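# Move the full box into the tote, return empties

## Task

Several boxes are in the room, and exactly one of them has contents while the rest are empty. Find the full one and set it completely inside the tote near the door. Return each empty box to rest on the desk it belongs to. Everything must stay put once the robot lets go. The robot must not tip over or finish leaning.

## Robot and tools

ROBOT. A Hello Robot Stretch 3 with one arm. Its base has two drive wheels and measures 0.33 m long by 0.34 m wide. It cannot drive sideways, so the gripper moves forward or back only when the base drives. The base turns in place about the point between the wheels, 0.05 m behind its front edge. A lift slides the arm up and down a mast. The arm telescopes out toward the robot's right side and ends in a wrist with yaw, pitch and roll joints plus a gripper. With the arm retracted and the wrist folded, a turn sweeps a circle of radius 0.28 m. An unfolded, level wrist reaches beyond that circle. Cameras: head_camera and nav_camera ride on the pan/tilt head, and wrist_camera rides on the gripper.

FRAMES. In the base frame the origin is on the floor between the wheels, x points forward, y left and z up. hand_pose is reported in this frame at the spot where the closed fingertips meet. With all wrist joints at 0, its x axis points up, y back toward the mast and z toward the rear. The odometry frame is the base frame as it stood at the start. Heading runs from -3.142 to 3.142 and grows to the left.

execute_actions takes "actions", a list run in order. An empty list just reports the state. Each action can hold "robot", "steps" and "until". "steps" is an integer from 1 to 450 at 30 steps per second, and defaults to 1. An action with only "steps" waits. "robot" takes one command, a list of up to 8 commands run in sequence, or {"stop": true}, which brakes everything and clears the queue. A queue item can also be {"pause_s": s} with s at most 15.

A command may hold:
- "base": exactly one key. "translate_m" is an offset in metres from where the base is when the command begins; forward is positive and the size is at most 1. "rotate_rad" is an offset turn in radians; left (counter-clockwise) is positive and the size is at most 3.2.
- "joints": absolute targets, one number per joint name. lift_m runs 0 to 1.1 m (arm height). arm_m runs 0 to 0.52 m (extension). wrist_yaw_rad runs -1.345 to 4.42; 0 points along the arm, positive swings toward the front, and 3.0 folds it over the base. wrist_pitch_rad runs -1.57 to 0.451; 0 is level and negative tips the fingers down. wrist_roll_rad runs -2.911 to 2.911. gripper_m runs -0.089 to 0.179, where larger is wider. The true fingertip gap is below this number by 0.007 when nearly shut and by 0.025 when fully open, and is 0 below 0.007. head_pan_rad runs -3.953 to 1.73; 0 faces forward, positive turns left, and -1.57 looks along the arm. head_tilt_rad runs -1.53 to 0.419, negative looking down. Joints you leave out keep their current targets.
- "contact_limits": {"arm_m": effort in percent, 1 to 100}. This stops the arm motion once its effort reaches that level. Smaller values are gentler, but too small stops it at once. It holds until the next arm command and is cut to the maximum.
Base and joint motions in one command start together. They keep running after the call returns and while you think. A new command acts immediately and throws away the rest of an older queue. A queue advances only when everything in the previous item ends "done"; for the base and the gripper, "off_target" also counts. Otherwise the queue is dropped. If any number is invalid or out of range, the whole call is rejected.

"until" ends an action early. {"robot": {"status": "ended"}} fires once nothing reads "moving" and no queue is running. {"any": {"status": "ended"}} fires when any one motion ends. Fields can also be tested as [op, value] with =, !=, <, <=, > or >=, or with a status word. Numbers are compared as printed: three decimals, or four for translate_m and rotate_rad. Avoid waiting for an exact reading.

SPEED. The base reaches 0.30 m/s and 1.9 rad/s only while lift_m < 0.30, arm_m < 0.03 and wrist_yaw_rad > 2.54. Otherwise it is capped at 0.10 m/s and 0.63 rad/s.

GRIPPER. To grasp, close below the object's width. To let go, open to at least 0.02 above the value where the fingers first touched. Neither the reading nor "done" proves that something is held. A stall guard eases off a hard squeeze, so heavy items may slip; send a new value to grip again.

SELF-COLLISION. Fold or unfold the wrist only with lift_m between 0.32 and 0.95, wrist_pitch_rad -0.4 and roll about 0. Once folded, the lift may drop to 0.25. Whenever yaw is below -0.4, keep pitch at -0.5 or lower.

RESULTS. Each result is one snapshot plus one image from every camera. base_status shows progress and goal in brackets. joint_goals, joint_status and measured_speeds follow. refusals, queue and queue_left also appear. Status words: moving, done, off_target (resting short of the goal and possibly still pushing), contact_stop (the arm or lift pressed firmly and went slack until its next command), time_out, stopped, not_commanded, torque_fault (a wrist servo went limp for 10 s after heavy strain). Lines starting with on_its_own, refused:, dropped: or replaced: explain target changes, rejected goals and cut queues. base_tilt gives lean in degrees, forward and right positive. lidar_m lists 12 sector distances 0.17 m above the floor, starting straight ahead and going counter-clockwise; it misses tabletops and clear objects. wrist_depth_mm and head_depth_mm are 7x7 grids of depth in mm. base_odometry, turned_by_wheels and turned_by_imu report motion. motor_effort gives each motor's effort in percent with a bracketed peak; these readings are noisy and biased.

zoom_image: "camera" (head_camera, nav_camera or wrist_camera) and "region" [x0, y0, x1, y1] in pixels of that camera's latest image, with (0,0) at the top-left and at most 504 by 504.

finished_scene: "scene", the number of the current scene. It is final, so call it only after every motion has stopped and the boxes rest on their own.

AVOID. Pressing the gripper against something solid while it is higher than about 0.45 m, which can tip the robot. Pushing again after a contact_stop. Driving while the gripper holds or presses on something fixed. Snagging furniture, especially when reversing. If the robot leans, reverse the last move in small steps and pull the gripper free; if it stays tipped, lower lift_m to about 0.2. Also avoid drops, slams and long hard pushes. Loose items may occasionally be nudged by outside disturbances.

Each tool is called after "Call:" as name([rows], argument=value, ...), one row to a line, values as JSON.

## Session

I'll begin by looking at the scene before acting.

Call:
execute_actions(actions=[])

Scene clock: 0.00 s.
robot.base_odometry: x=+0.000 y=+0.000 heading=+0.000 (m, m, rad; robot's odometry frame)
robot.turned_by_wheels: +0.000 (rad since the last result)
robot.turned_by_imu: +0.000 (rad since the last result)
robot.base_tilt: forward=-0.9 right=-0.9 (deg)
robot.lidar_m: 1.00 1.21 1.86 1.33 0.82 0.73 0.74 0.89 1.57 1.58 1.12 1.00
robot.head_depth_mm: 893 881 883 908 905 906 909 / 926 913 913 935 938 935 938 / 963 962 965 966 968 971 972 / 997 995 995 998 998 1004 1004 / 1027 1034 1033 1037 1037 1034 1038 / 1069 1069 1071 1071 1074 1076 1077 / 1108 1109 1112 1112 1114 1118 1119
robot.base_status: not_commanded
robot.joint_positions: lift_m=+0.573 arm_m=+0.002 wrist_yaw_rad=+2.966 wrist_pitch_rad=-0.390 wrist_roll_rad=-0.011 gripper_m=+0.037 head_pan_rad=-0.004 head_tilt_rad=+0.009
robot.joint_goals: lift_m=+0.573 arm_m=+0.002 wrist_yaw_rad=+2.966 wrist_pitch_rad=-0.390 wrist_roll_rad=-0.011 gripper_m=+0.037 head_pan_rad=-0.004 head_tilt_rad=+0.009
robot.joint_status: lift_m=not_commanded arm_m=not_commanded wrist_yaw_rad=not_commanded wrist_pitch_rad=not_commanded wrist_roll_rad=not_commanded gripper_m=not_commanded head_pan_rad=not_commanded head_tilt_rad=not_commanded
robot.measured_speeds: translate_m=+0.000 rotate_rad=+0.000 lift_m=+0.000 arm_m=+0.000 wrist_yaw_rad=+0.000 wrist_pitch_rad=+0.000 wrist_roll_rad=+0.000 head_pan_rad=+0.000 head_tilt_rad=+0.000
robot: refusals=0 queue=idle queue_left=0
robot.motor_effort: left_wheel=+1 right_wheel=+0 lift_m=+30 arm_m=+0 wrist_yaw_rad=+1 wrist_pitch_rad=+9 wrist_roll_rad=+1 gripper_m=+0 head_pan_rad=+0 head_tilt_rad=+3 (%)
robot.hand_pose: x=+0.0186 y=+0.0775 z=+0.5919 quat_wxyz=(+0.197, +0.699, +0.077, +0.683) (m; robot's base frame)
robot.wrist_depth_mm: - - - - - - - / 711 - - - - - - / 780 - - - - - - / 815 - - - - - - / 824 - - - - - - / 825 862 809 821 818 852 833 / 728 750 717 722 748 749 731
pictures: head_camera (sideways: a quarter turn clockwise sets it upright), nav_camera (sideways: a quarter turn counterclockwise sets it upright), wrist_camera
Images, in order (width x height): head_camera 896x504, nav_camera 672x504, wrist_camera 644x364.

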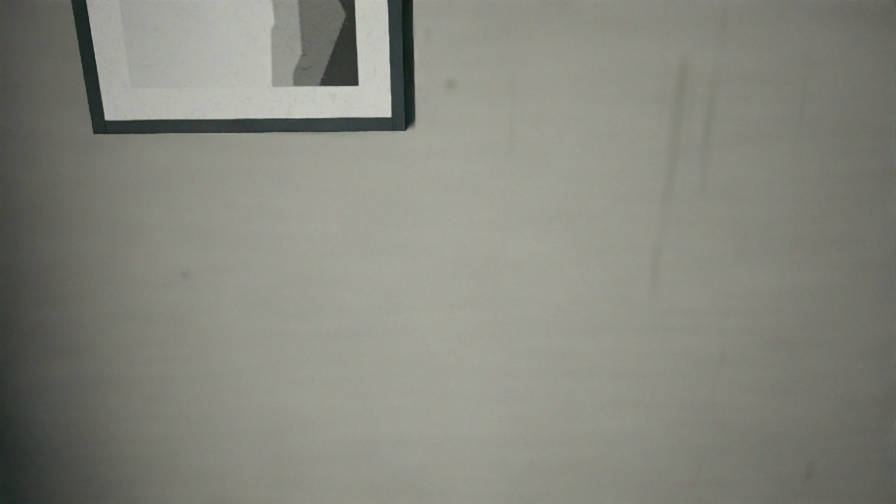

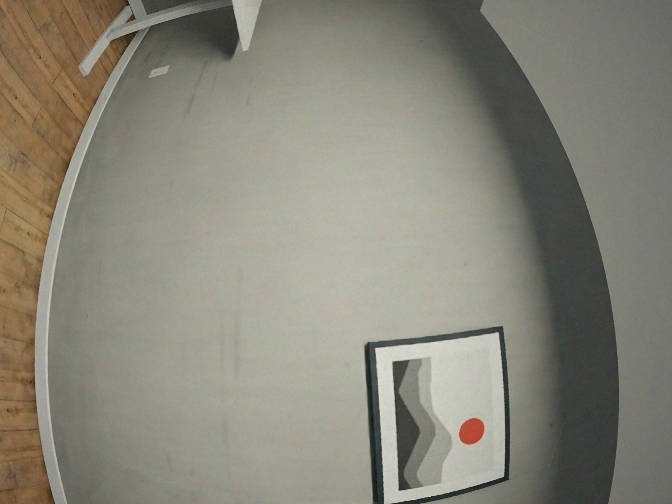

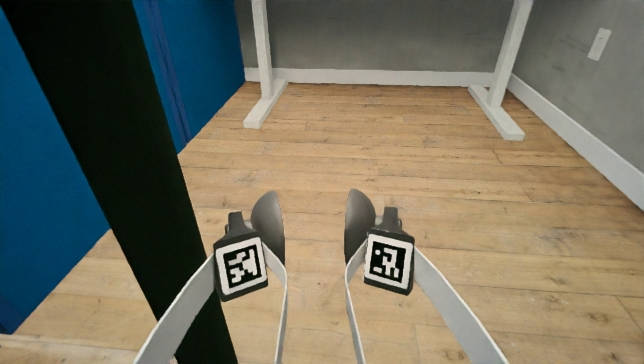

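Call:
execute_actions([
  {"robot": {"joints": {"head_pan_rad": 1.6, "head_tilt_rad": -0.4}}, "steps": 200, "until": {"robot": {"status": "ended"}}},
])

Scene clock: 5.57 s.
robot.base_odometry: x=+0.000 y=+0.000 heading=+0.000 (m, m, rad; robot's odometry frame)
robot.turned_by_wheels: +0.000 (rad since the last result)
robot.turned_by_imu: +0.001 (rad since the last result)
robot.base_tilt: forward=-0.9 right=-0.9 (deg)
robot.lidar_m: 1.00 1.21 1.86 1.33 0.82 0.73 0.74 0.89 1.57 1.58 1.12 1.00
robot.head_depth_mm: 1776 1903 1870 2192 2256 1717 1379 / 1834 1954 1876 2272 2264 1715 1380 / 1892 2040 1852 2340 2256 1711 1379 / 1909 2045 2025 2370 2160 1708 1381 / 1552 1633 1692 1852 1975 1712 1385 / 1261 1321 1391 1455 1532 1579 1379 / 1064 1107 1151 1205 1254 1315 1325
robot.base_status: not_commanded
robot.joint_positions: lift_m=+0.573 arm_m=+0.002 wrist_yaw_rad=+2.966 wrist_pitch_rad=-0.390 wrist_roll_rad=-0.011 gripper_m=+0.037 head_pan_rad=+1.593 head_tilt_rad=-0.395
robot.joint_goals: lift_m=+0.573 arm_m=+0.002 wrist_yaw_rad=+2.966 wrist_pitch_rad=-0.390 wrist_roll_rad=-0.011 gripper_m=+0.037 head_pan_rad=+1.600 head_tilt_rad=-0.400
robot.joint_status: lift_m=not_commanded arm_m=not_commanded wrist_yaw_rad=not_commanded wrist_pitch_rad=not_commanded wrist_roll_rad=not_commanded gripper_m=not_commanded head_pan_rad=done head_tilt_rad=done
robot.measured_speeds: translate_m=+0.000 rotate_rad=+0.000 lift_m=+0.000 arm_m=+0.000 wrist_yaw_rad=+0.000 wrist_pitch_rad=+0.000 wrist_roll_rad=+0.000 head_pan_rad=+0.000 head_tilt_rad=+0.000
robot: refusals=0 queue=done queue_left=0
robot.motor_effort: left_wheel=+0(1) right_wheel=+0(0) lift_m=+30(29) arm_m=-1(1) wrist_yaw_rad=+1(0) wrist_pitch_rad=+9(9) wrist_roll_rad=+1(0) gripper_m=+0(0) head_pan_rad=+4(46) head_tilt_rad=-2(24) (%)
robot.hand_pose: x=+0.0186 y=+0.0775 z=+0.5919 quat_wxyz=(+0.197, +0.699, +0.077, +0.683) (m; robot's base frame)
robot.wrist_depth_mm: - - - - - - - / 750 - - - - - - / 789 - - - - - - / 827 - - - - - - / 819 - - - - - - / 799 852 823 841 855 855 835 / 744 721 749 731 746 739 731
pictures: head_camera (sideways: a quarter turn clockwise sets it upright), nav_camera (sideways: a quarter turn counterclockwise sets it upright), wrist_camera
Images, in order (width x height): head_camera 896x504, nav_camera 672x504, wrist_camera 644x364.

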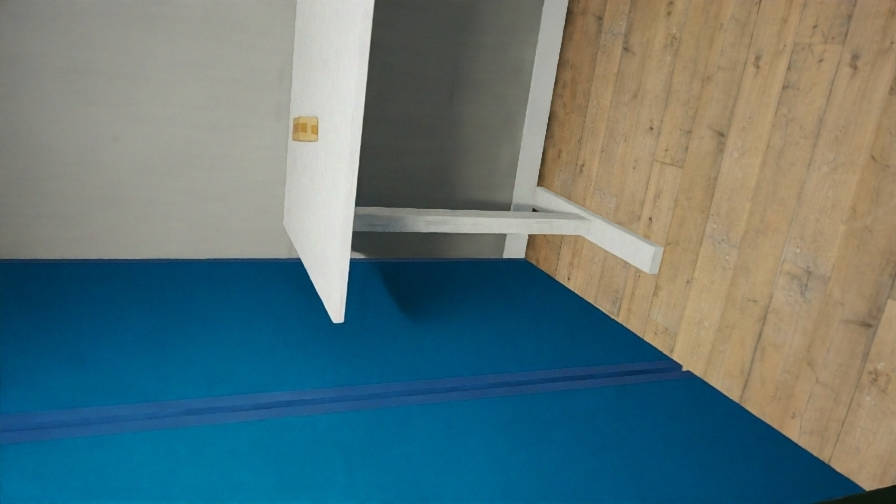

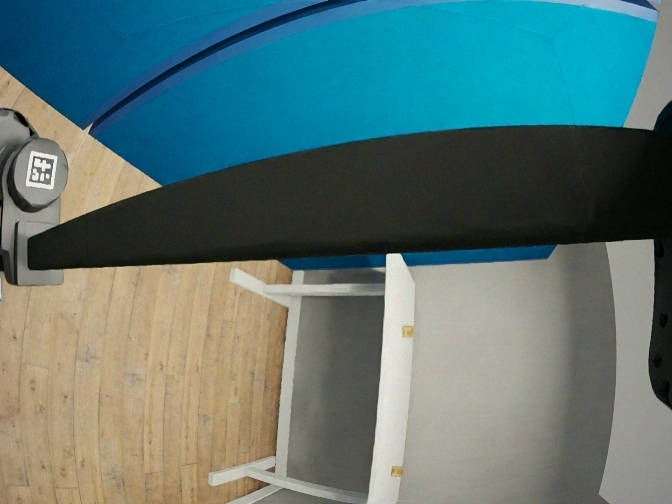

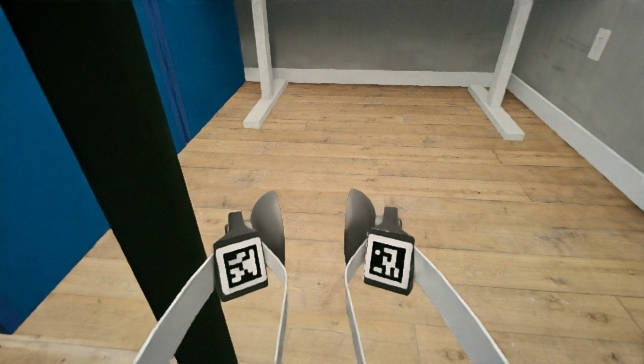

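Call:
execute_actions([
  {"robot": {"joints": {"head_pan_rad": -1.57, "head_tilt_rad": -0.4}}, "steps": 300, "until": {"robot": {"status": "ended"}}},
])

Scene clock: 9.80 s.
robot.base_odometry: x=+0.000 y=+0.000 heading=+0.000 (m, m, rad; robot's odometry frame)
robot.turned_by_wheels: +0.000 (rad since the last result)
robot.turned_by_imu: +0.001 (rad since the last result)
robot.base_tilt: forward=-0.8 right=-0.9 (deg)
robot.lidar_m: 1.00 1.21 1.86 1.33 0.82 0.73 0.74 0.88 1.57 1.58 1.12 1.00
robot.head_depth_mm: 1274 1361 1455 1569 1699 1700 1377 / 1310 1401 1503 1620 1768 1718 1379 / 1355 1446 1557 1686 1829 1720 1375 / 1387 1492 1602 1763 1909 1664 1381 / 1444 1554 1679 1836 1981 1665 1374 / 1506 1627 1759 1898 2023 1651 1383 / 1473 1522 1583 1648 1727 1664 1380
robot.base_status: not_commanded
robot.joint_positions: lift_m=+0.573 arm_m=+0.002 wrist_yaw_rad=+2.966 wrist_pitch_rad=-0.390 wrist_roll_rad=-0.011 gripper_m=+0.037 head_pan_rad=-1.563 head_tilt_rad=-0.395
robot.joint_goals: lift_m=+0.573 arm_m=+0.002 wrist_yaw_rad=+2.966 wrist_pitch_rad=-0.390 wrist_roll_rad=-0.011 gripper_m=+0.037 head_pan_rad=-1.570 head_tilt_rad=-0.400
robot.joint_status: lift_m=not_commanded arm_m=not_commanded wrist_yaw_rad=not_commanded wrist_pitch_rad=not_commanded wrist_roll_rad=not_commanded gripper_m=not_commanded head_pan_rad=done head_tilt_rad=done
robot.measured_speeds: translate_m=+0.000 rotate_rad=+0.000 lift_m=+0.000 arm_m=+0.000 wrist_yaw_rad=+0.000 wrist_pitch_rad=+0.000 wrist_roll_rad=+0.000 head_pan_rad=+0.000 head_tilt_rad=+0.000
robot: refusals=0 queue=done queue_left=0
robot.motor_effort: left_wheel=-1(1) right_wheel=+0(0) lift_m=+30(29) arm_m=-1(1) wrist_yaw_rad=-1(1) wrist_pitch_rad=+9(9) wrist_roll_rad=+1(0) gripper_m=+0(0) head_pan_rad=-4(46) head_tilt_rad=-2(2) (%)
robot.hand_pose: x=+0.0186 y=+0.0775 z=+0.5919 quat_wxyz=(+0.197, +0.699, +0.077, +0.683) (m; robot's base frame)
robot.wrist_depth_mm: - - - - - - - / 730 - - - - - - / 762 - - - - - - / 814 - - - - - - / 838 - - - - - - / 839 847 800 840 811 859 859 / 746 721 735 738 726 720 738
pictures: head_camera (sideways: a quarter turn clockwise sets it upright), nav_camera (sideways: a quarter turn counterclockwise sets it upright), wrist_camera
Images, in order (width x height): head_camera 896x504, nav_camera 672x504, wrist_camera 644x364.

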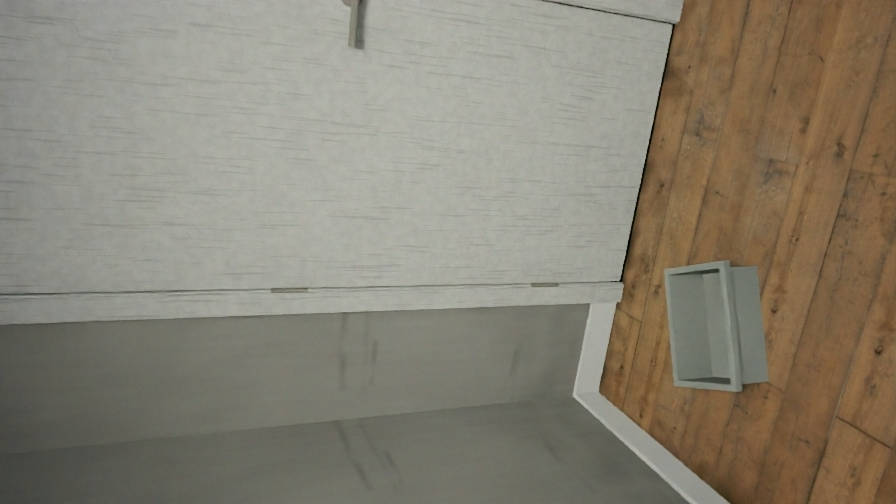

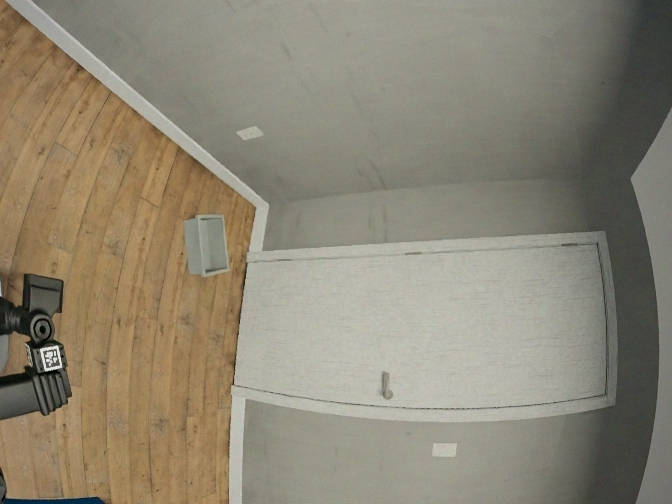

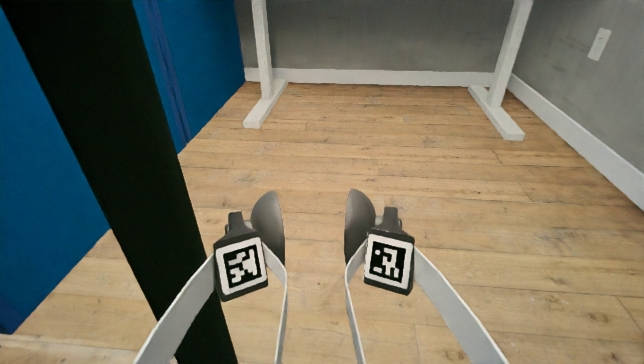

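Call:
execute_actions([
  {"robot": {"joints": {"head_pan_rad": -3.0, "head_tilt_rad": -0.3}}, "steps": 300, "until": {"robot": {"status": "ended"}}},
])

Scene clock: 13.10 s.
robot.base_odometry: x=+0.000 y=+0.000 heading=+0.000 (m, m, rad; robot's odometry frame)
robot.turned_by_wheels: +0.000 (rad since the last result)
robot.turned_by_imu: +0.001 (rad since the last result)
robot.base_tilt: forward=-0.8 right=-0.8 (deg)
robot.lidar_m: 1.00 1.20 1.86 1.33 0.82 0.73 0.74 0.89 1.57 1.58 1.12 1.00
robot.head_depth_mm: 596 626 661 700 743 791 846 / 624 657 691 735 783 835 896 / 650 688 728 773 828 892 953 / 682 721 767 819 880 946 1023 / 715 761 809 867 934 1012 1099 / 752 803 859 921 1004 1100 1392 / 1902 1998 2132 2217 2268 1882 1481
robot.base_status: not_commanded
robot.joint_positions: lift_m=+0.573 arm_m=+0.002 wrist_yaw_rad=+2.966 wrist_pitch_rad=-0.390 wrist_roll_rad=-0.011 gripper_m=+0.037 head_pan_rad=-2.993 head_tilt_rad=-0.310
robot.joint_goals: lift_m=+0.573 arm_m=+0.002 wrist_yaw_rad=+2.966 wrist_pitch_rad=-0.390 wrist_roll_rad=-0.011 gripper_m=+0.037 head_pan_rad=-3.000 head_tilt_rad=-0.300
robot.joint_status: lift_m=not_commanded arm_m=not_commanded wrist_yaw_rad=not_commanded wrist_pitch_rad=not_commanded wrist_roll_rad=not_commanded gripper_m=not_commanded head_pan_rad=done head_tilt_rad=done
robot.measured_speeds: translate_m=+0.000 rotate_rad=+0.000 lift_m=+0.000 arm_m=+0.000 wrist_yaw_rad=+0.000 wrist_pitch_rad=+0.000 wrist_roll_rad=+0.000 head_pan_rad=+0.000 head_tilt_rad=+0.000
robot: refusals=0 queue=done queue_left=0
robot.motor_effort: left_wheel=+0(1) right_wheel=+0(1) lift_m=+29(29) arm_m=-1(1) wrist_yaw_rad=+1(0) wrist_pitch_rad=+9(9) wrist_roll_rad=+1(1) gripper_m=+0(0) head_pan_rad=-3(47) head_tilt_rad=+4(11) (%)
robot.hand_pose: x=+0.0186 y=+0.0775 z=+0.5919 quat_wxyz=(+0.197, +0.699, +0.077, +0.683) (m; robot's base frame)
robot.wrist_depth_mm: - - - - - - - / 744 - - - - - - / 772 - - - - - - / 799 - - - - - - / 862 - - - - - - / 824 841 825 873 820 858 855 / 741 730 742 754 743 744 732
pictures: head_camera (sideways: a quarter turn clockwise sets it upright), nav_camera (sideways: a quarter turn counterclockwise sets it upright), wrist_camera
Images, in order (width x height): head_camera 896x504, nav_camera 672x504, wrist_camera 644x364.

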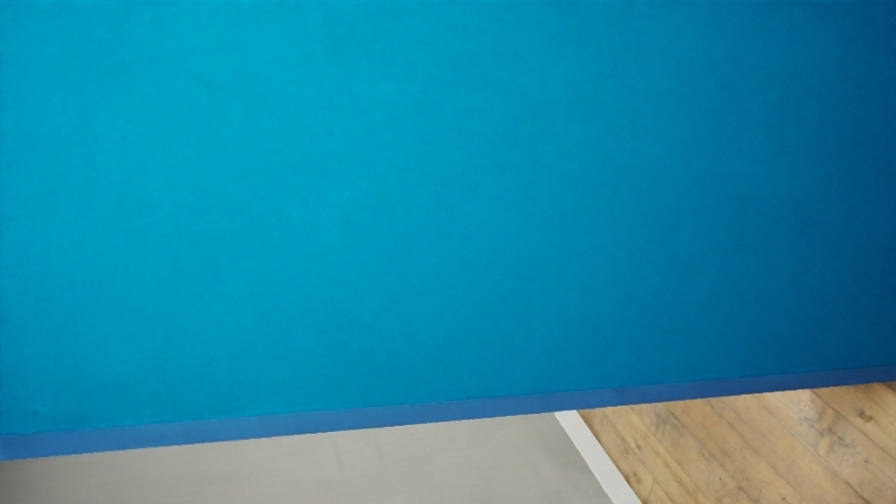

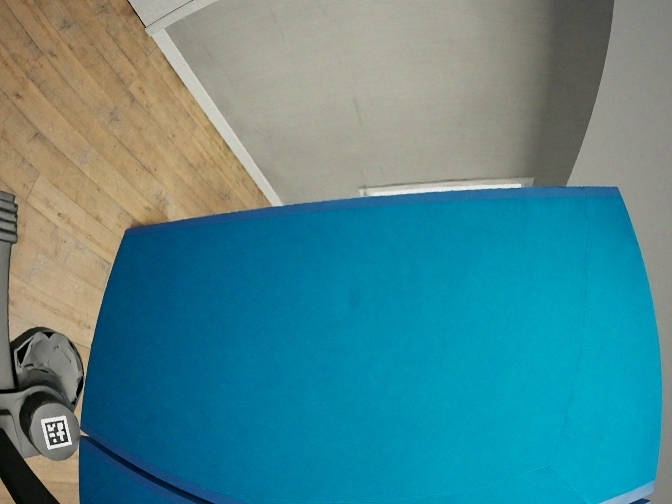

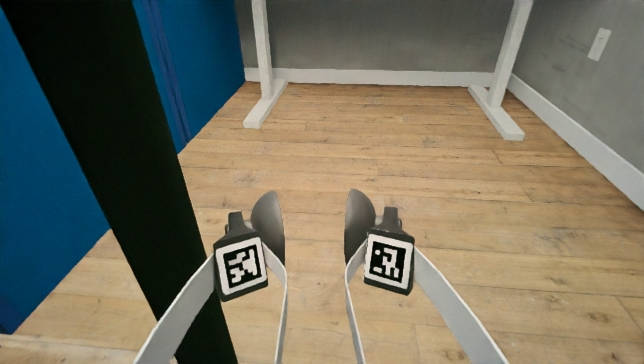

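Call:
execute_actions([
  {"robot": [{"base": {"rotate_rad": 1.27}, "joints": {"head_pan_rad": 0.0, "head_tilt_rad": -0.45}}, {"base": {"translate_m": 0.9}, "joints": {"lift_m": 0.85}}], "steps": 450, "until": {"robot": {"status": "ended"}}},
  {"steps": 200, "until": {"robot": {"status": "ended"}}},
])

Scene clock: 90.93 s.
robot.base_odometry: x=+0.267 y=+0.860 heading=+1.270 (m, m, rad; robot's odometry frame)
robot.turned_by_wheels: +1.270 (rad since the last result)
robot.turned_by_imu: +1.292 (rad since the last result)
robot.base_tilt: forward=-0.8 right=-0.8 (deg)
robot.lidar_m: 1.28 0.94 0.72 0.70 0.73 1.04 2.46 1.41 1.06 1.03 1.08 1.13
robot.head_depth_mm: 1055 1140 1213 791 587 1611 1329 / 1055 1146 1211 793 588 1619 1334 / 1054 1139 1209 789 588 1612 1332 / 1057 1146 1204 791 587 1615 1337 / 1055 1140 1204 791 586 1616 1323 / 1059 1146 1200 788 585 1620 1331 / 1058 1144 1200 787 611 1536 1262
robot.base_status: done (translate_m +0.9000 of +0.9000)
robot.joint_positions: lift_m=+0.849 arm_m=+0.002 wrist_yaw_rad=+2.966 wrist_pitch_rad=-0.391 wrist_roll_rad=-0.011 gripper_m=+0.037 head_pan_rad=-0.007 head_tilt_rad=-0.445
robot.joint_goals: lift_m=+0.850 arm_m=+0.002 wrist_yaw_rad=+2.966 wrist_pitch_rad=-0.391 wrist_roll_rad=-0.011 gripper_m=+0.037 head_pan_rad=+0.000 head_tilt_rad=-0.450
robot.joint_status: lift_m=done arm_m=not_commanded wrist_yaw_rad=not_commanded wrist_pitch_rad=not_commanded wrist_roll_rad=not_commanded gripper_m=not_commanded head_pan_rad=done head_tilt_rad=done
robot.measured_speeds: translate_m=+0.000 rotate_rad=+0.000 lift_m=+0.000 arm_m=+0.000 wrist_yaw_rad=+0.000 wrist_pitch_rad=+0.000 wrist_roll_rad=+0.000 head_pan_rad=+0.000 head_tilt_rad=+0.000
robot: refusals=0 queue=done queue_left=0
robot.motor_effort: left_wheel=-2(6) right_wheel=+2(6) lift_m=+42(43) arm_m=-1(1) wrist_yaw_rad=+1(1) wrist_pitch_rad=+10(10) wrist_roll_rad=+1(1) gripper_m=+0(0) head_pan_rad=+3(44) head_tilt_rad=-1(15) (%)
robot.hand_pose: x=+0.0186 y=+0.0774 z=+0.8681 quat_wxyz=(+0.197, +0.699, +0.077, +0.683) (m; robot's base frame)
robot.wrist_depth_mm: - 630 645 678 727 790 821 / 650 696 691 758 799 860 904 / 688 - 752 822 874 936 - / 757 - 852 924 978 - - / 863 - - - - - - / 966 - - - - - - / - - - - - - -
pictures: head_camera (sideways: a quarter turn clockwise sets it upright), nav_camera (sideways: a quarter turn counterclockwise sets it upright), wrist_camera
Images, in order (width x height): head_camera 896x504, nav_camera 672x504, wrist_camera 644x364.

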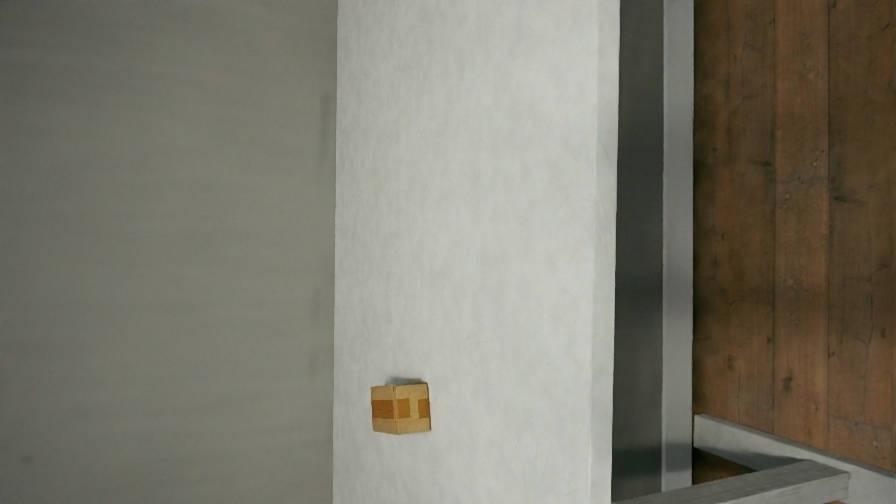

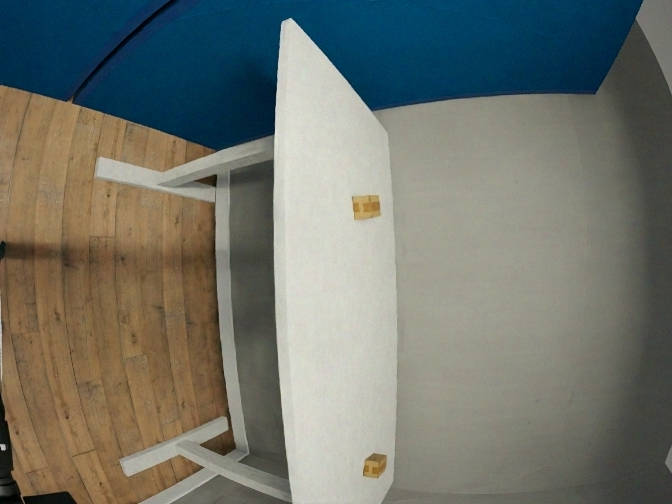

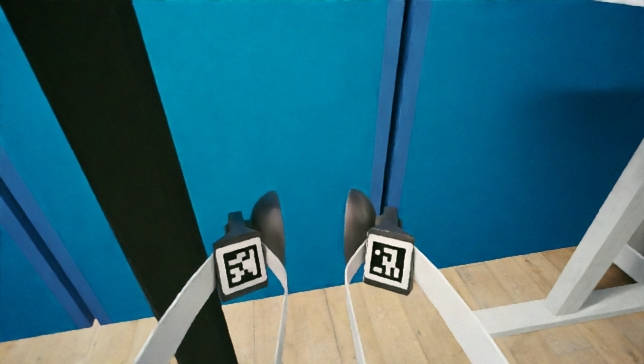

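Call:
execute_actions([
  {"robot": [{"joints": {"lift_m": 0.95, "wrist_yaw_rad": 0.0, "gripper_m": 0.13, "head_pan_rad": -1.0, "head_tilt_rad": -0.8}}, {"joints": {"wrist_pitch_rad": 0.0}}], "steps": 450, "until": {"robot": {"status": "ended"}}},
])

Scene clock: 147.80 s.
robot.base_odometry: x=+0.267 y=+0.860 heading=+1.270 (m, m, rad; robot's odometry frame)
robot.turned_by_wheels: +0.000 (rad since the last result)
robot.turned_by_imu: +0.001 (rad since the last result)
robot.base_tilt: forward=-0.9 right=-0.9 (deg)
robot.lidar_m: 1.27 0.94 0.72 0.70 0.74 1.04 2.47 1.41 1.06 1.03 1.09 1.13
robot.head_depth_mm: 888 994 1129 1311 1451 1324 1101 / 941 1062 1209 1413 1504 1292 1136 / 989 1133 1304 1551 1504 1293 1137 / 1032 1188 1426 1657 1501 1288 1131 / 1082 783 1571 1732 1501 1292 1132 / 1081 747 1317 1684 1500 1290 1129 / 1080 744 1643 1740 1495 1281 1128
robot.base_status: done (translate_m +0.9000 of +0.9000)
robot.joint_positions: lift_m=+0.949 arm_m=+0.002 wrist_yaw_rad=+0.002 wrist_pitch_rad=-0.026 wrist_roll_rad=-0.011 gripper_m=+0.130 head_pan_rad=-0.993 head_tilt_rad=-0.790
robot.joint_goals: lift_m=+0.950 arm_m=+0.002 wrist_yaw_rad=+0.000 wrist_pitch_rad=+0.000 wrist_roll_rad=-0.011 gripper_m=+0.130 head_pan_rad=-1.000 head_tilt_rad=-0.800
robot.joint_status: lift_m=done arm_m=not_commanded wrist_yaw_rad=done wrist_pitch_rad=done wrist_roll_rad=not_commanded gripper_m=done head_pan_rad=done head_tilt_rad=done
robot.measured_speeds: translate_m=+0.000 rotate_rad=+0.000 lift_m=+0.000 arm_m=+0.000 wrist_yaw_rad=+0.000 wrist_pitch_rad=+0.000 wrist_roll_rad=+0.000 head_pan_rad=+0.000 head_tilt_rad=+0.000
robot: refusals=0 queue=done queue_left=0
robot.motor_effort: left_wheel=-2(3) right_wheel=+3(3) lift_m=+42(43) arm_m=+0(1) wrist_yaw_rad=-1(3) wrist_pitch_rad=+15(15) wrist_roll_rad=+1(1) gripper_m=+0(80) head_pan_rad=-3(44) head_tilt_rad=-3(24) (%)
robot.hand_pose: x=-0.0210 y=-0.4024 z=+1.0573 quat_wxyz=(+0.711, +0.010, -0.703, -0.009) (m; robot's base frame)
robot.wrist_depth_mm: 698 728 739 738 724 710 736 / 763 748 746 772 752 764 751 / 777 764 755 773 780 773 796 / 789 815 799 804 817 801 819 / 829 825 838 824 818 825 850 / 864 - 856 857 891 864 879 / 908 892 905 894 932 904 900
pictures: head_camera (sideways: a quarter turn clockwise sets it upright), nav_camera (sideways: a quarter turn counterclockwise sets it upright), wrist_camera
Images, in order (width x height): head_camera 896x504, nav_camera 672x504, wrist_camera 644x364.

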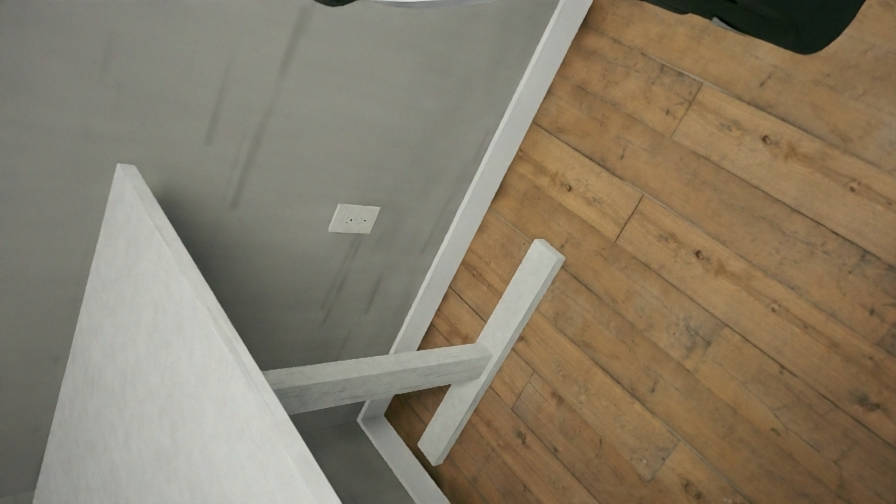

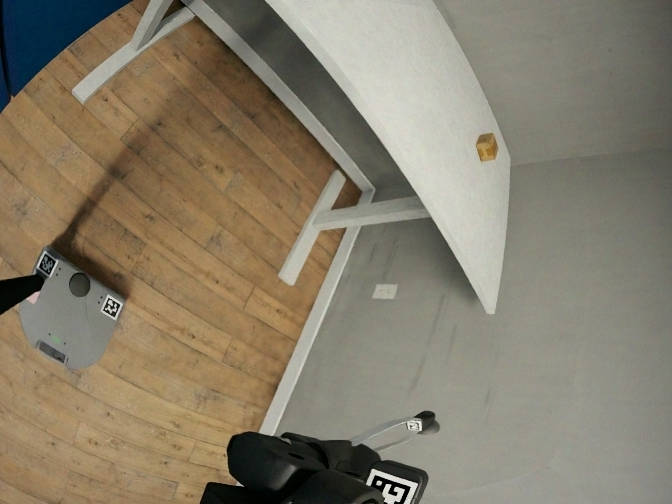

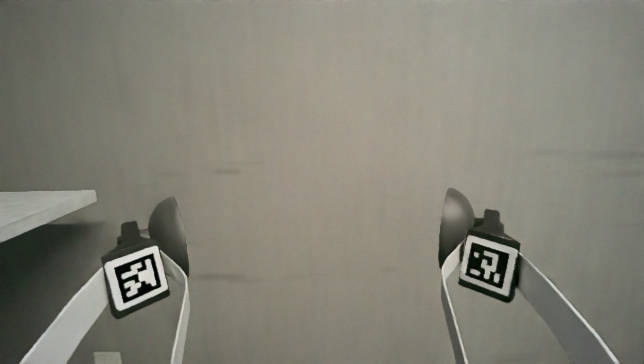

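Call:
execute_actions([
  {"robot": [{"base": {"translate_m": 0.15}, "joints": {"head_pan_rad": -1.45, "head_tilt_rad": -0.5}}, {"base": {"rotate_rad": 1.571}}], "steps": 450, "until": {"robot": {"status": "ended"}}},
])

Scene clock: 165.00 s.
robot.base_odometry: x=+0.311 y=+1.003 heading=+2.841 (m, m, rad; robot's odometry frame)
robot.turned_by_wheels: +1.571 (rad since the last result)
robot.turned_by_imu: +1.595 (rad since the last result)
robot.base_tilt: forward=-0.8 right=-0.8 (deg)
robot.lidar_m: 0.70 0.73 1.04 2.62 1.40 1.07 1.04 1.02 1.16 1.12 0.80 0.71
robot.head_depth_mm: 900 979 1030 699 498 - - / 913 993 1050 697 - - - / 927 1011 1063 698 558 - - / 938 1027 1062 730 516 933 1284 / 953 1040 1062 694 516 1415 1276 / 966 1060 1060 693 516 1379 1246 / 981 1080 1061 692 515 1079 1225
robot.base_status: done (rotate_rad +1.5708 of +1.5710)
robot.joint_positions: lift_m=+0.949 arm_m=+0.002 wrist_yaw_rad=+0.001 wrist_pitch_rad=-0.025 wrist_roll_rad=-0.011 gripper_m=+0.130 head_pan_rad=-1.443 head_tilt_rad=-0.507
robot.joint_goals: lift_m=+0.950 arm_m=+0.002 wrist_yaw_rad=+0.000 wrist_pitch_rad=+0.000 wrist_roll_rad=-0.011 gripper_m=+0.130 head_pan_rad=-1.450 head_tilt_rad=-0.500
robot.joint_status: lift_m=done arm_m=not_commanded wrist_yaw_rad=done wrist_pitch_rad=done wrist_roll_rad=not_commanded gripper_m=done head_pan_rad=done head_tilt_rad=done
robot.measured_speeds: translate_m=+0.000 rotate_rad=+0.000 lift_m=+0.000 arm_m=+0.000 wrist_yaw_rad=+0.000 wrist_pitch_rad=+0.000 wrist_roll_rad=+0.000 head_pan_rad=+0.000 head_tilt_rad=+0.000
robot: refusals=0 queue=done queue_left=0
robot.motor_effort: left_wheel=-2(6) right_wheel=+3(6) lift_m=+42(41) arm_m=-1(1) wrist_yaw_rad=-1(0) wrist_pitch_rad=+14(15) wrist_roll_rad=+1(1) gripper_m=+0(0) head_pan_rad=-4(31) head_tilt_rad=+3(19) (%)
robot.hand_pose: x=-0.0213 y=-0.4024 z=+1.0574 quat_wxyz=(+0.711, +0.009, -0.703, -0.009) (m; robot's base frame)
robot.wrist_depth_mm: 795 815 805 830 816 814 807 / 829 855 837 837 838 848 861 / 847 869 857 872 875 870 874 / 796 778 744 752 720 692 669 / 466 494 447 441 434 458 414 / 328 - 319 313 311 277 303 / 251 247 247 244 243 239 236
pictures: head_camera (sideways: a quarter turn clockwise sets it upright), nav_camera (sideways: a quarter turn counterclockwise sets it upright), wrist_camera
Images, in order (width x height): head_camera 896x504, nav_camera 672x504, wrist_camera 644x364.

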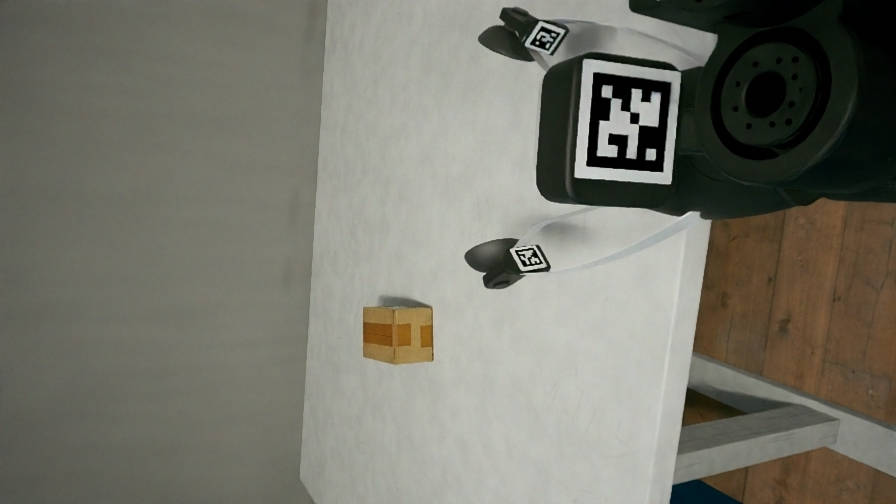

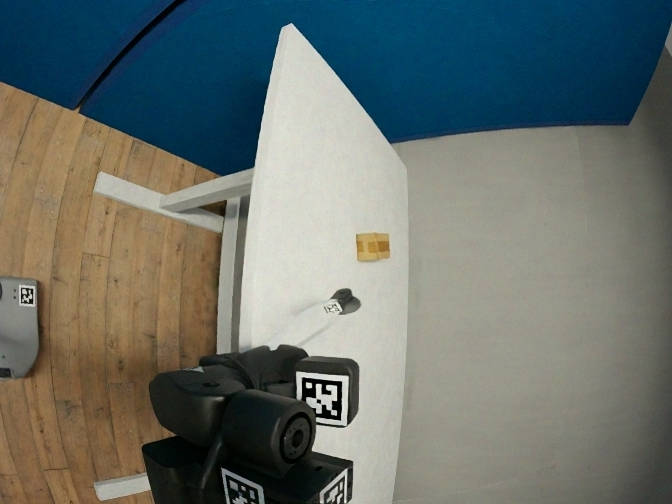

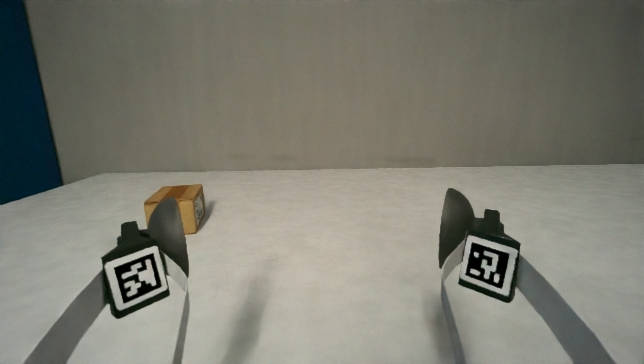

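Call:
zoom_image(camera="wrist_camera", region=[60, 140, 300, 300])

Region (60, 140, 300, 300) of wrist_camera's 644x364 image, scaled by 2.100.

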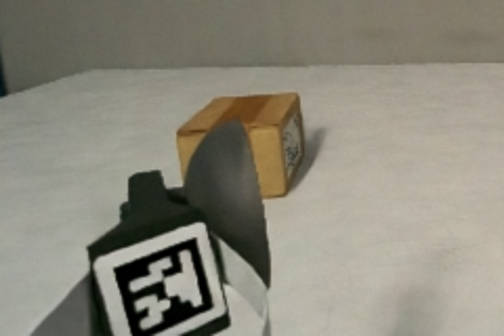

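Call:
execute_actions([
  {"robot": {"base": {"translate_m": 0.22}}, "steps": 450, "until": {"robot": {"status": "ended"}}},
])

Scene clock: 186.37 s.
robot.base_odometry: x=+0.101 y=+1.068 heading=+2.841 (m, m, rad; robot's odometry frame)
robot.turned_by_wheels: +0.000 (rad since the last result)
robot.turned_by_imu: +0.001 (rad since the last result)
robot.base_tilt: forward=-0.9 right=-0.9 (deg)
robot.lidar_m: 0.48 0.50 0.71 2.61 1.71 1.29 1.26 1.20 1.16 0.72 0.65 0.49
robot.head_depth_mm: 911 989 1041 699 499 - - / 921 1005 1061 682 - - - / 937 1023 1066 696 558 - - / 949 1036 1065 730 517 1421 1277 / 962 1052 1059 695 516 1035 1212 / 977 1070 1144 694 515 1403 1277 / 929 958 989 691 515 1084 1139
robot.base_status: done (translate_m +0.2200 of +0.2200)
robot.joint_positions: lift_m=+0.949 arm_m=+0.002 wrist_yaw_rad=+0.001 wrist_pitch_rad=-0.025 wrist_roll_rad=-0.011 gripper_m=+0.130 head_pan_rad=-1.443 head_tilt_rad=-0.507
robot.joint_goals: lift_m=+0.950 arm_m=+0.002 wrist_yaw_rad=+0.000 wrist_pitch_rad=+0.000 wrist_roll_rad=-0.011 gripper_m=+0.130 head_pan_rad=-1.450 head_tilt_rad=-0.500
robot.joint_status: lift_m=done arm_m=not_commanded wrist_yaw_rad=done wrist_pitch_rad=done wrist_roll_rad=not_commanded gripper_m=done head_pan_rad=done head_tilt_rad=done
robot.measured_speeds: translate_m=+0.000 rotate_rad=+0.000 lift_m=+0.000 arm_m=+0.000 wrist_yaw_rad=+0.000 wrist_pitch_rad=+0.000 wrist_roll_rad=+0.000 head_pan_rad=+0.000 head_tilt_rad=+0.000
robot: refusals=0 queue=done queue_left=0
robot.motor_effort: left_wheel=-3(4) right_wheel=+3(5) lift_m=+42(42) arm_m=-1(1) wrist_yaw_rad=-1(1) wrist_pitch_rad=+14(14) wrist_roll_rad=+1(0) gripper_m=+1(1) head_pan_rad=-4(4) head_tilt_rad=+3(4) (%)
robot.hand_pose: x=-0.0213 y=-0.4024 z=+1.0574 quat_wxyz=(+0.711, +0.009, -0.703, -0.009) (m; robot's base frame)
robot.wrist_depth_mm: 605 794 796 825 835 814 803 / 604 844 838 862 865 861 866 / 595 865 906 864 898 891 888 / 580 751 725 702 699 679 685 / 538 499 445 436 436 452 420 / 327 - 315 309 306 280 299 / 249 247 247 241 241 240 237
pictures: head_camera (sideways: a quarter turn clockwise sets it upright), nav_camera (sideways: a quarter turn counterclockwise sets it upright), wrist_camera
Images, in order (width x height): head_camera 896x504, nav_camera 672x504, wrist_camera 644x364.

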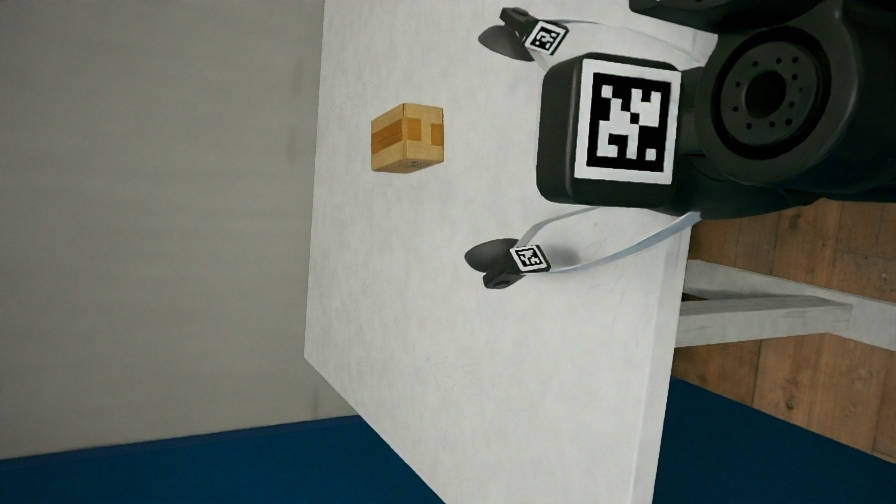

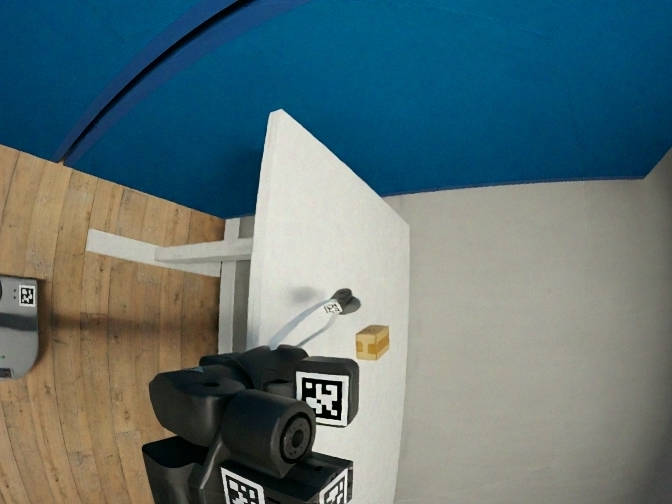

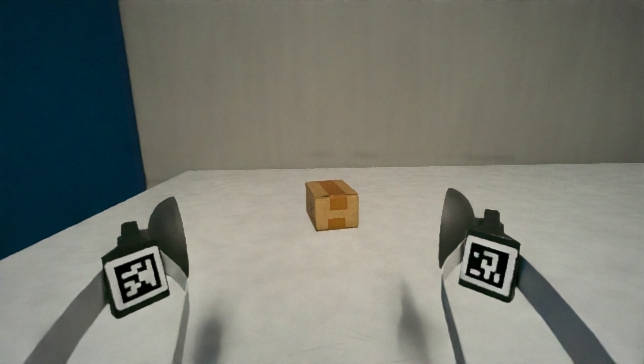

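Call:
execute_actions([
  {"robot": [{"base": {"translate_m": -0.015}, "joints": {"lift_m": 0.88, "gripper_m": 0.15, "arm_m": 0.28}}], "steps": 450, "until": {"robot": {"status": "ended"}}},
])

Scene clock: 221.83 s.
robot.base_odometry: x=+0.115 y=+1.064 heading=+2.841 (m, m, rad; robot's odometry frame)
robot.turned_by_wheels: +0.000 (rad since the last result)
robot.turned_by_imu: -0.026 (rad since the last result)
robot.base_tilt: forward=-0.9 right=-1.0 (deg)
robot.lidar_m: 0.49 0.52 0.72 2.60 1.73 1.28 1.24 1.18 1.17 0.79 0.69 0.51
robot.head_depth_mm: 913 993 1046 790 486 455 1287 / 924 1003 1061 - 487 455 1291 / 934 1020 1074 715 487 455 1290 / 943 1031 1087 707 523 1428 1284 / 955 1045 1092 707 522 1010 1187 / 965 1060 1111 706 521 1427 1291 / 965 1040 1085 707 522 1140 1212
robot.base_status: done (translate_m -0.0150 of -0.0150)
robot.joint_positions: lift_m=+0.882 arm_m=+0.279 wrist_yaw_rad=+0.000 wrist_pitch_rad=+0.007 wrist_roll_rad=-0.012 gripper_m=+0.150 head_pan_rad=-1.445 head_tilt_rad=-0.499
robot.joint_goals: lift_m=+0.882 arm_m=+0.280 wrist_yaw_rad=+0.000 wrist_pitch_rad=+0.000 wrist_roll_rad=-0.012 gripper_m=+0.150 head_pan_rad=-1.450 head_tilt_rad=-0.500
robot.joint_status: lift_m=contact_stop arm_m=done wrist_yaw_rad=done wrist_pitch_rad=done wrist_roll_rad=not_commanded gripper_m=done head_pan_rad=done head_tilt_rad=done
robot.measured_speeds: translate_m=+0.000 rotate_rad=+0.000 lift_m=+0.000 arm_m=+0.000 wrist_yaw_rad=+0.000 wrist_pitch_rad=+0.000 wrist_roll_rad=+0.000 head_pan_rad=+0.000 head_tilt_rad=+0.000
robot: refusals=0 queue=dropped queue_left=0
robot.on_its_own: lift_m is slack since a contact_stop, until your next command for it
robot.motor_effort: left_wheel=+0(18) right_wheel=+0(30) lift_m=+27(41) arm_m=+6(23) wrist_yaw_rad=+0(4) wrist_pitch_rad=-4(78) wrist_roll_rad=+1(7) gripper_m=+0(77) head_pan_rad=-3(4) head_tilt_rad=+1(2) (%)
robot.hand_pose: x=-0.0214 y=-0.6808 z=+0.9984 quat_wxyz=(+0.711, -0.002, -0.703, +0.002) (m; robot's base frame)
robot.wrist_depth_mm: 546 559 563 569 569 568 589 / 565 574 581 588 592 586 594 / 597 597 599 591 603 614 614 / 590 573 548 532 517 503 490 / 321 343 281 160 291 - 285 / 231 208 199 157 206 186 206 / 158 162 156 158 159 157 156
pictures: head_camera (sideways: a quarter turn clockwise sets it upright), nav_camera (sideways: a quarter turn counterclockwise sets it upright), wrist_camera
Images, in order (width x height): head_camera 896x504, nav_camera 672x504, wrist_camera 644x364.

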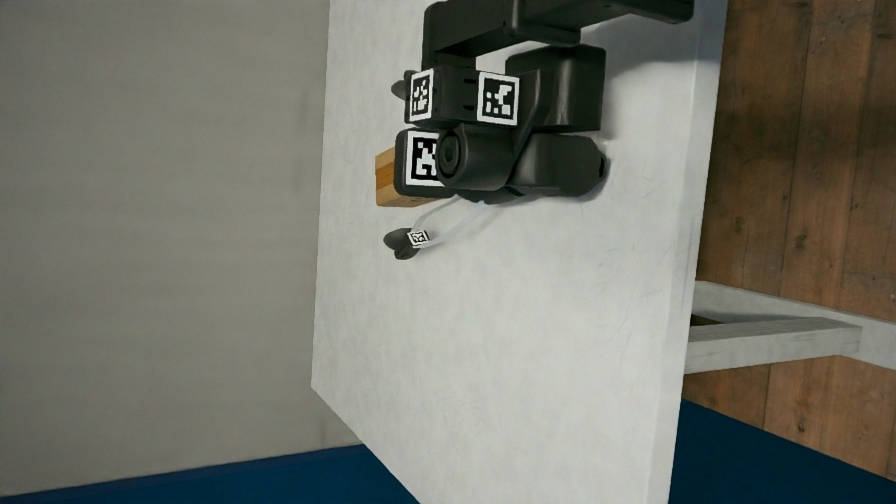

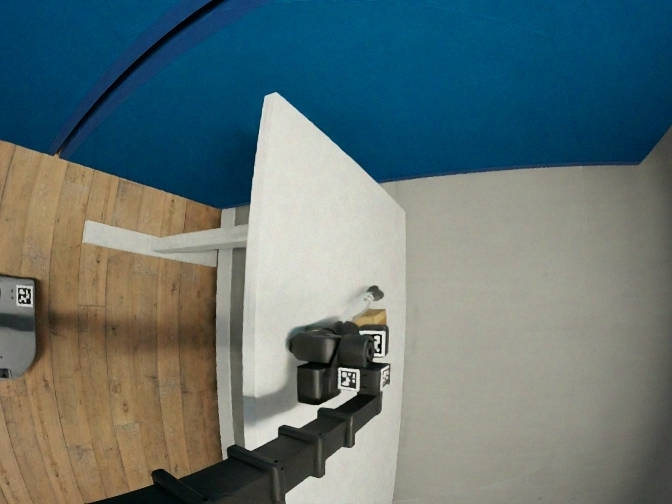

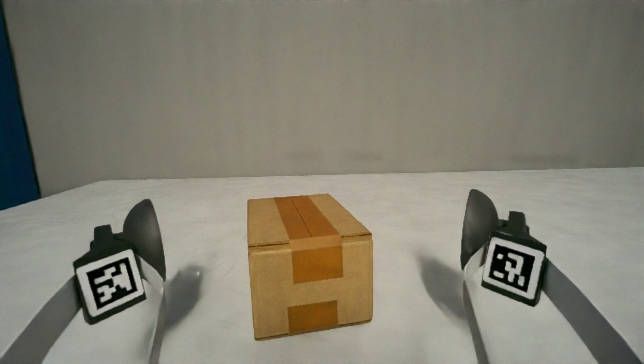

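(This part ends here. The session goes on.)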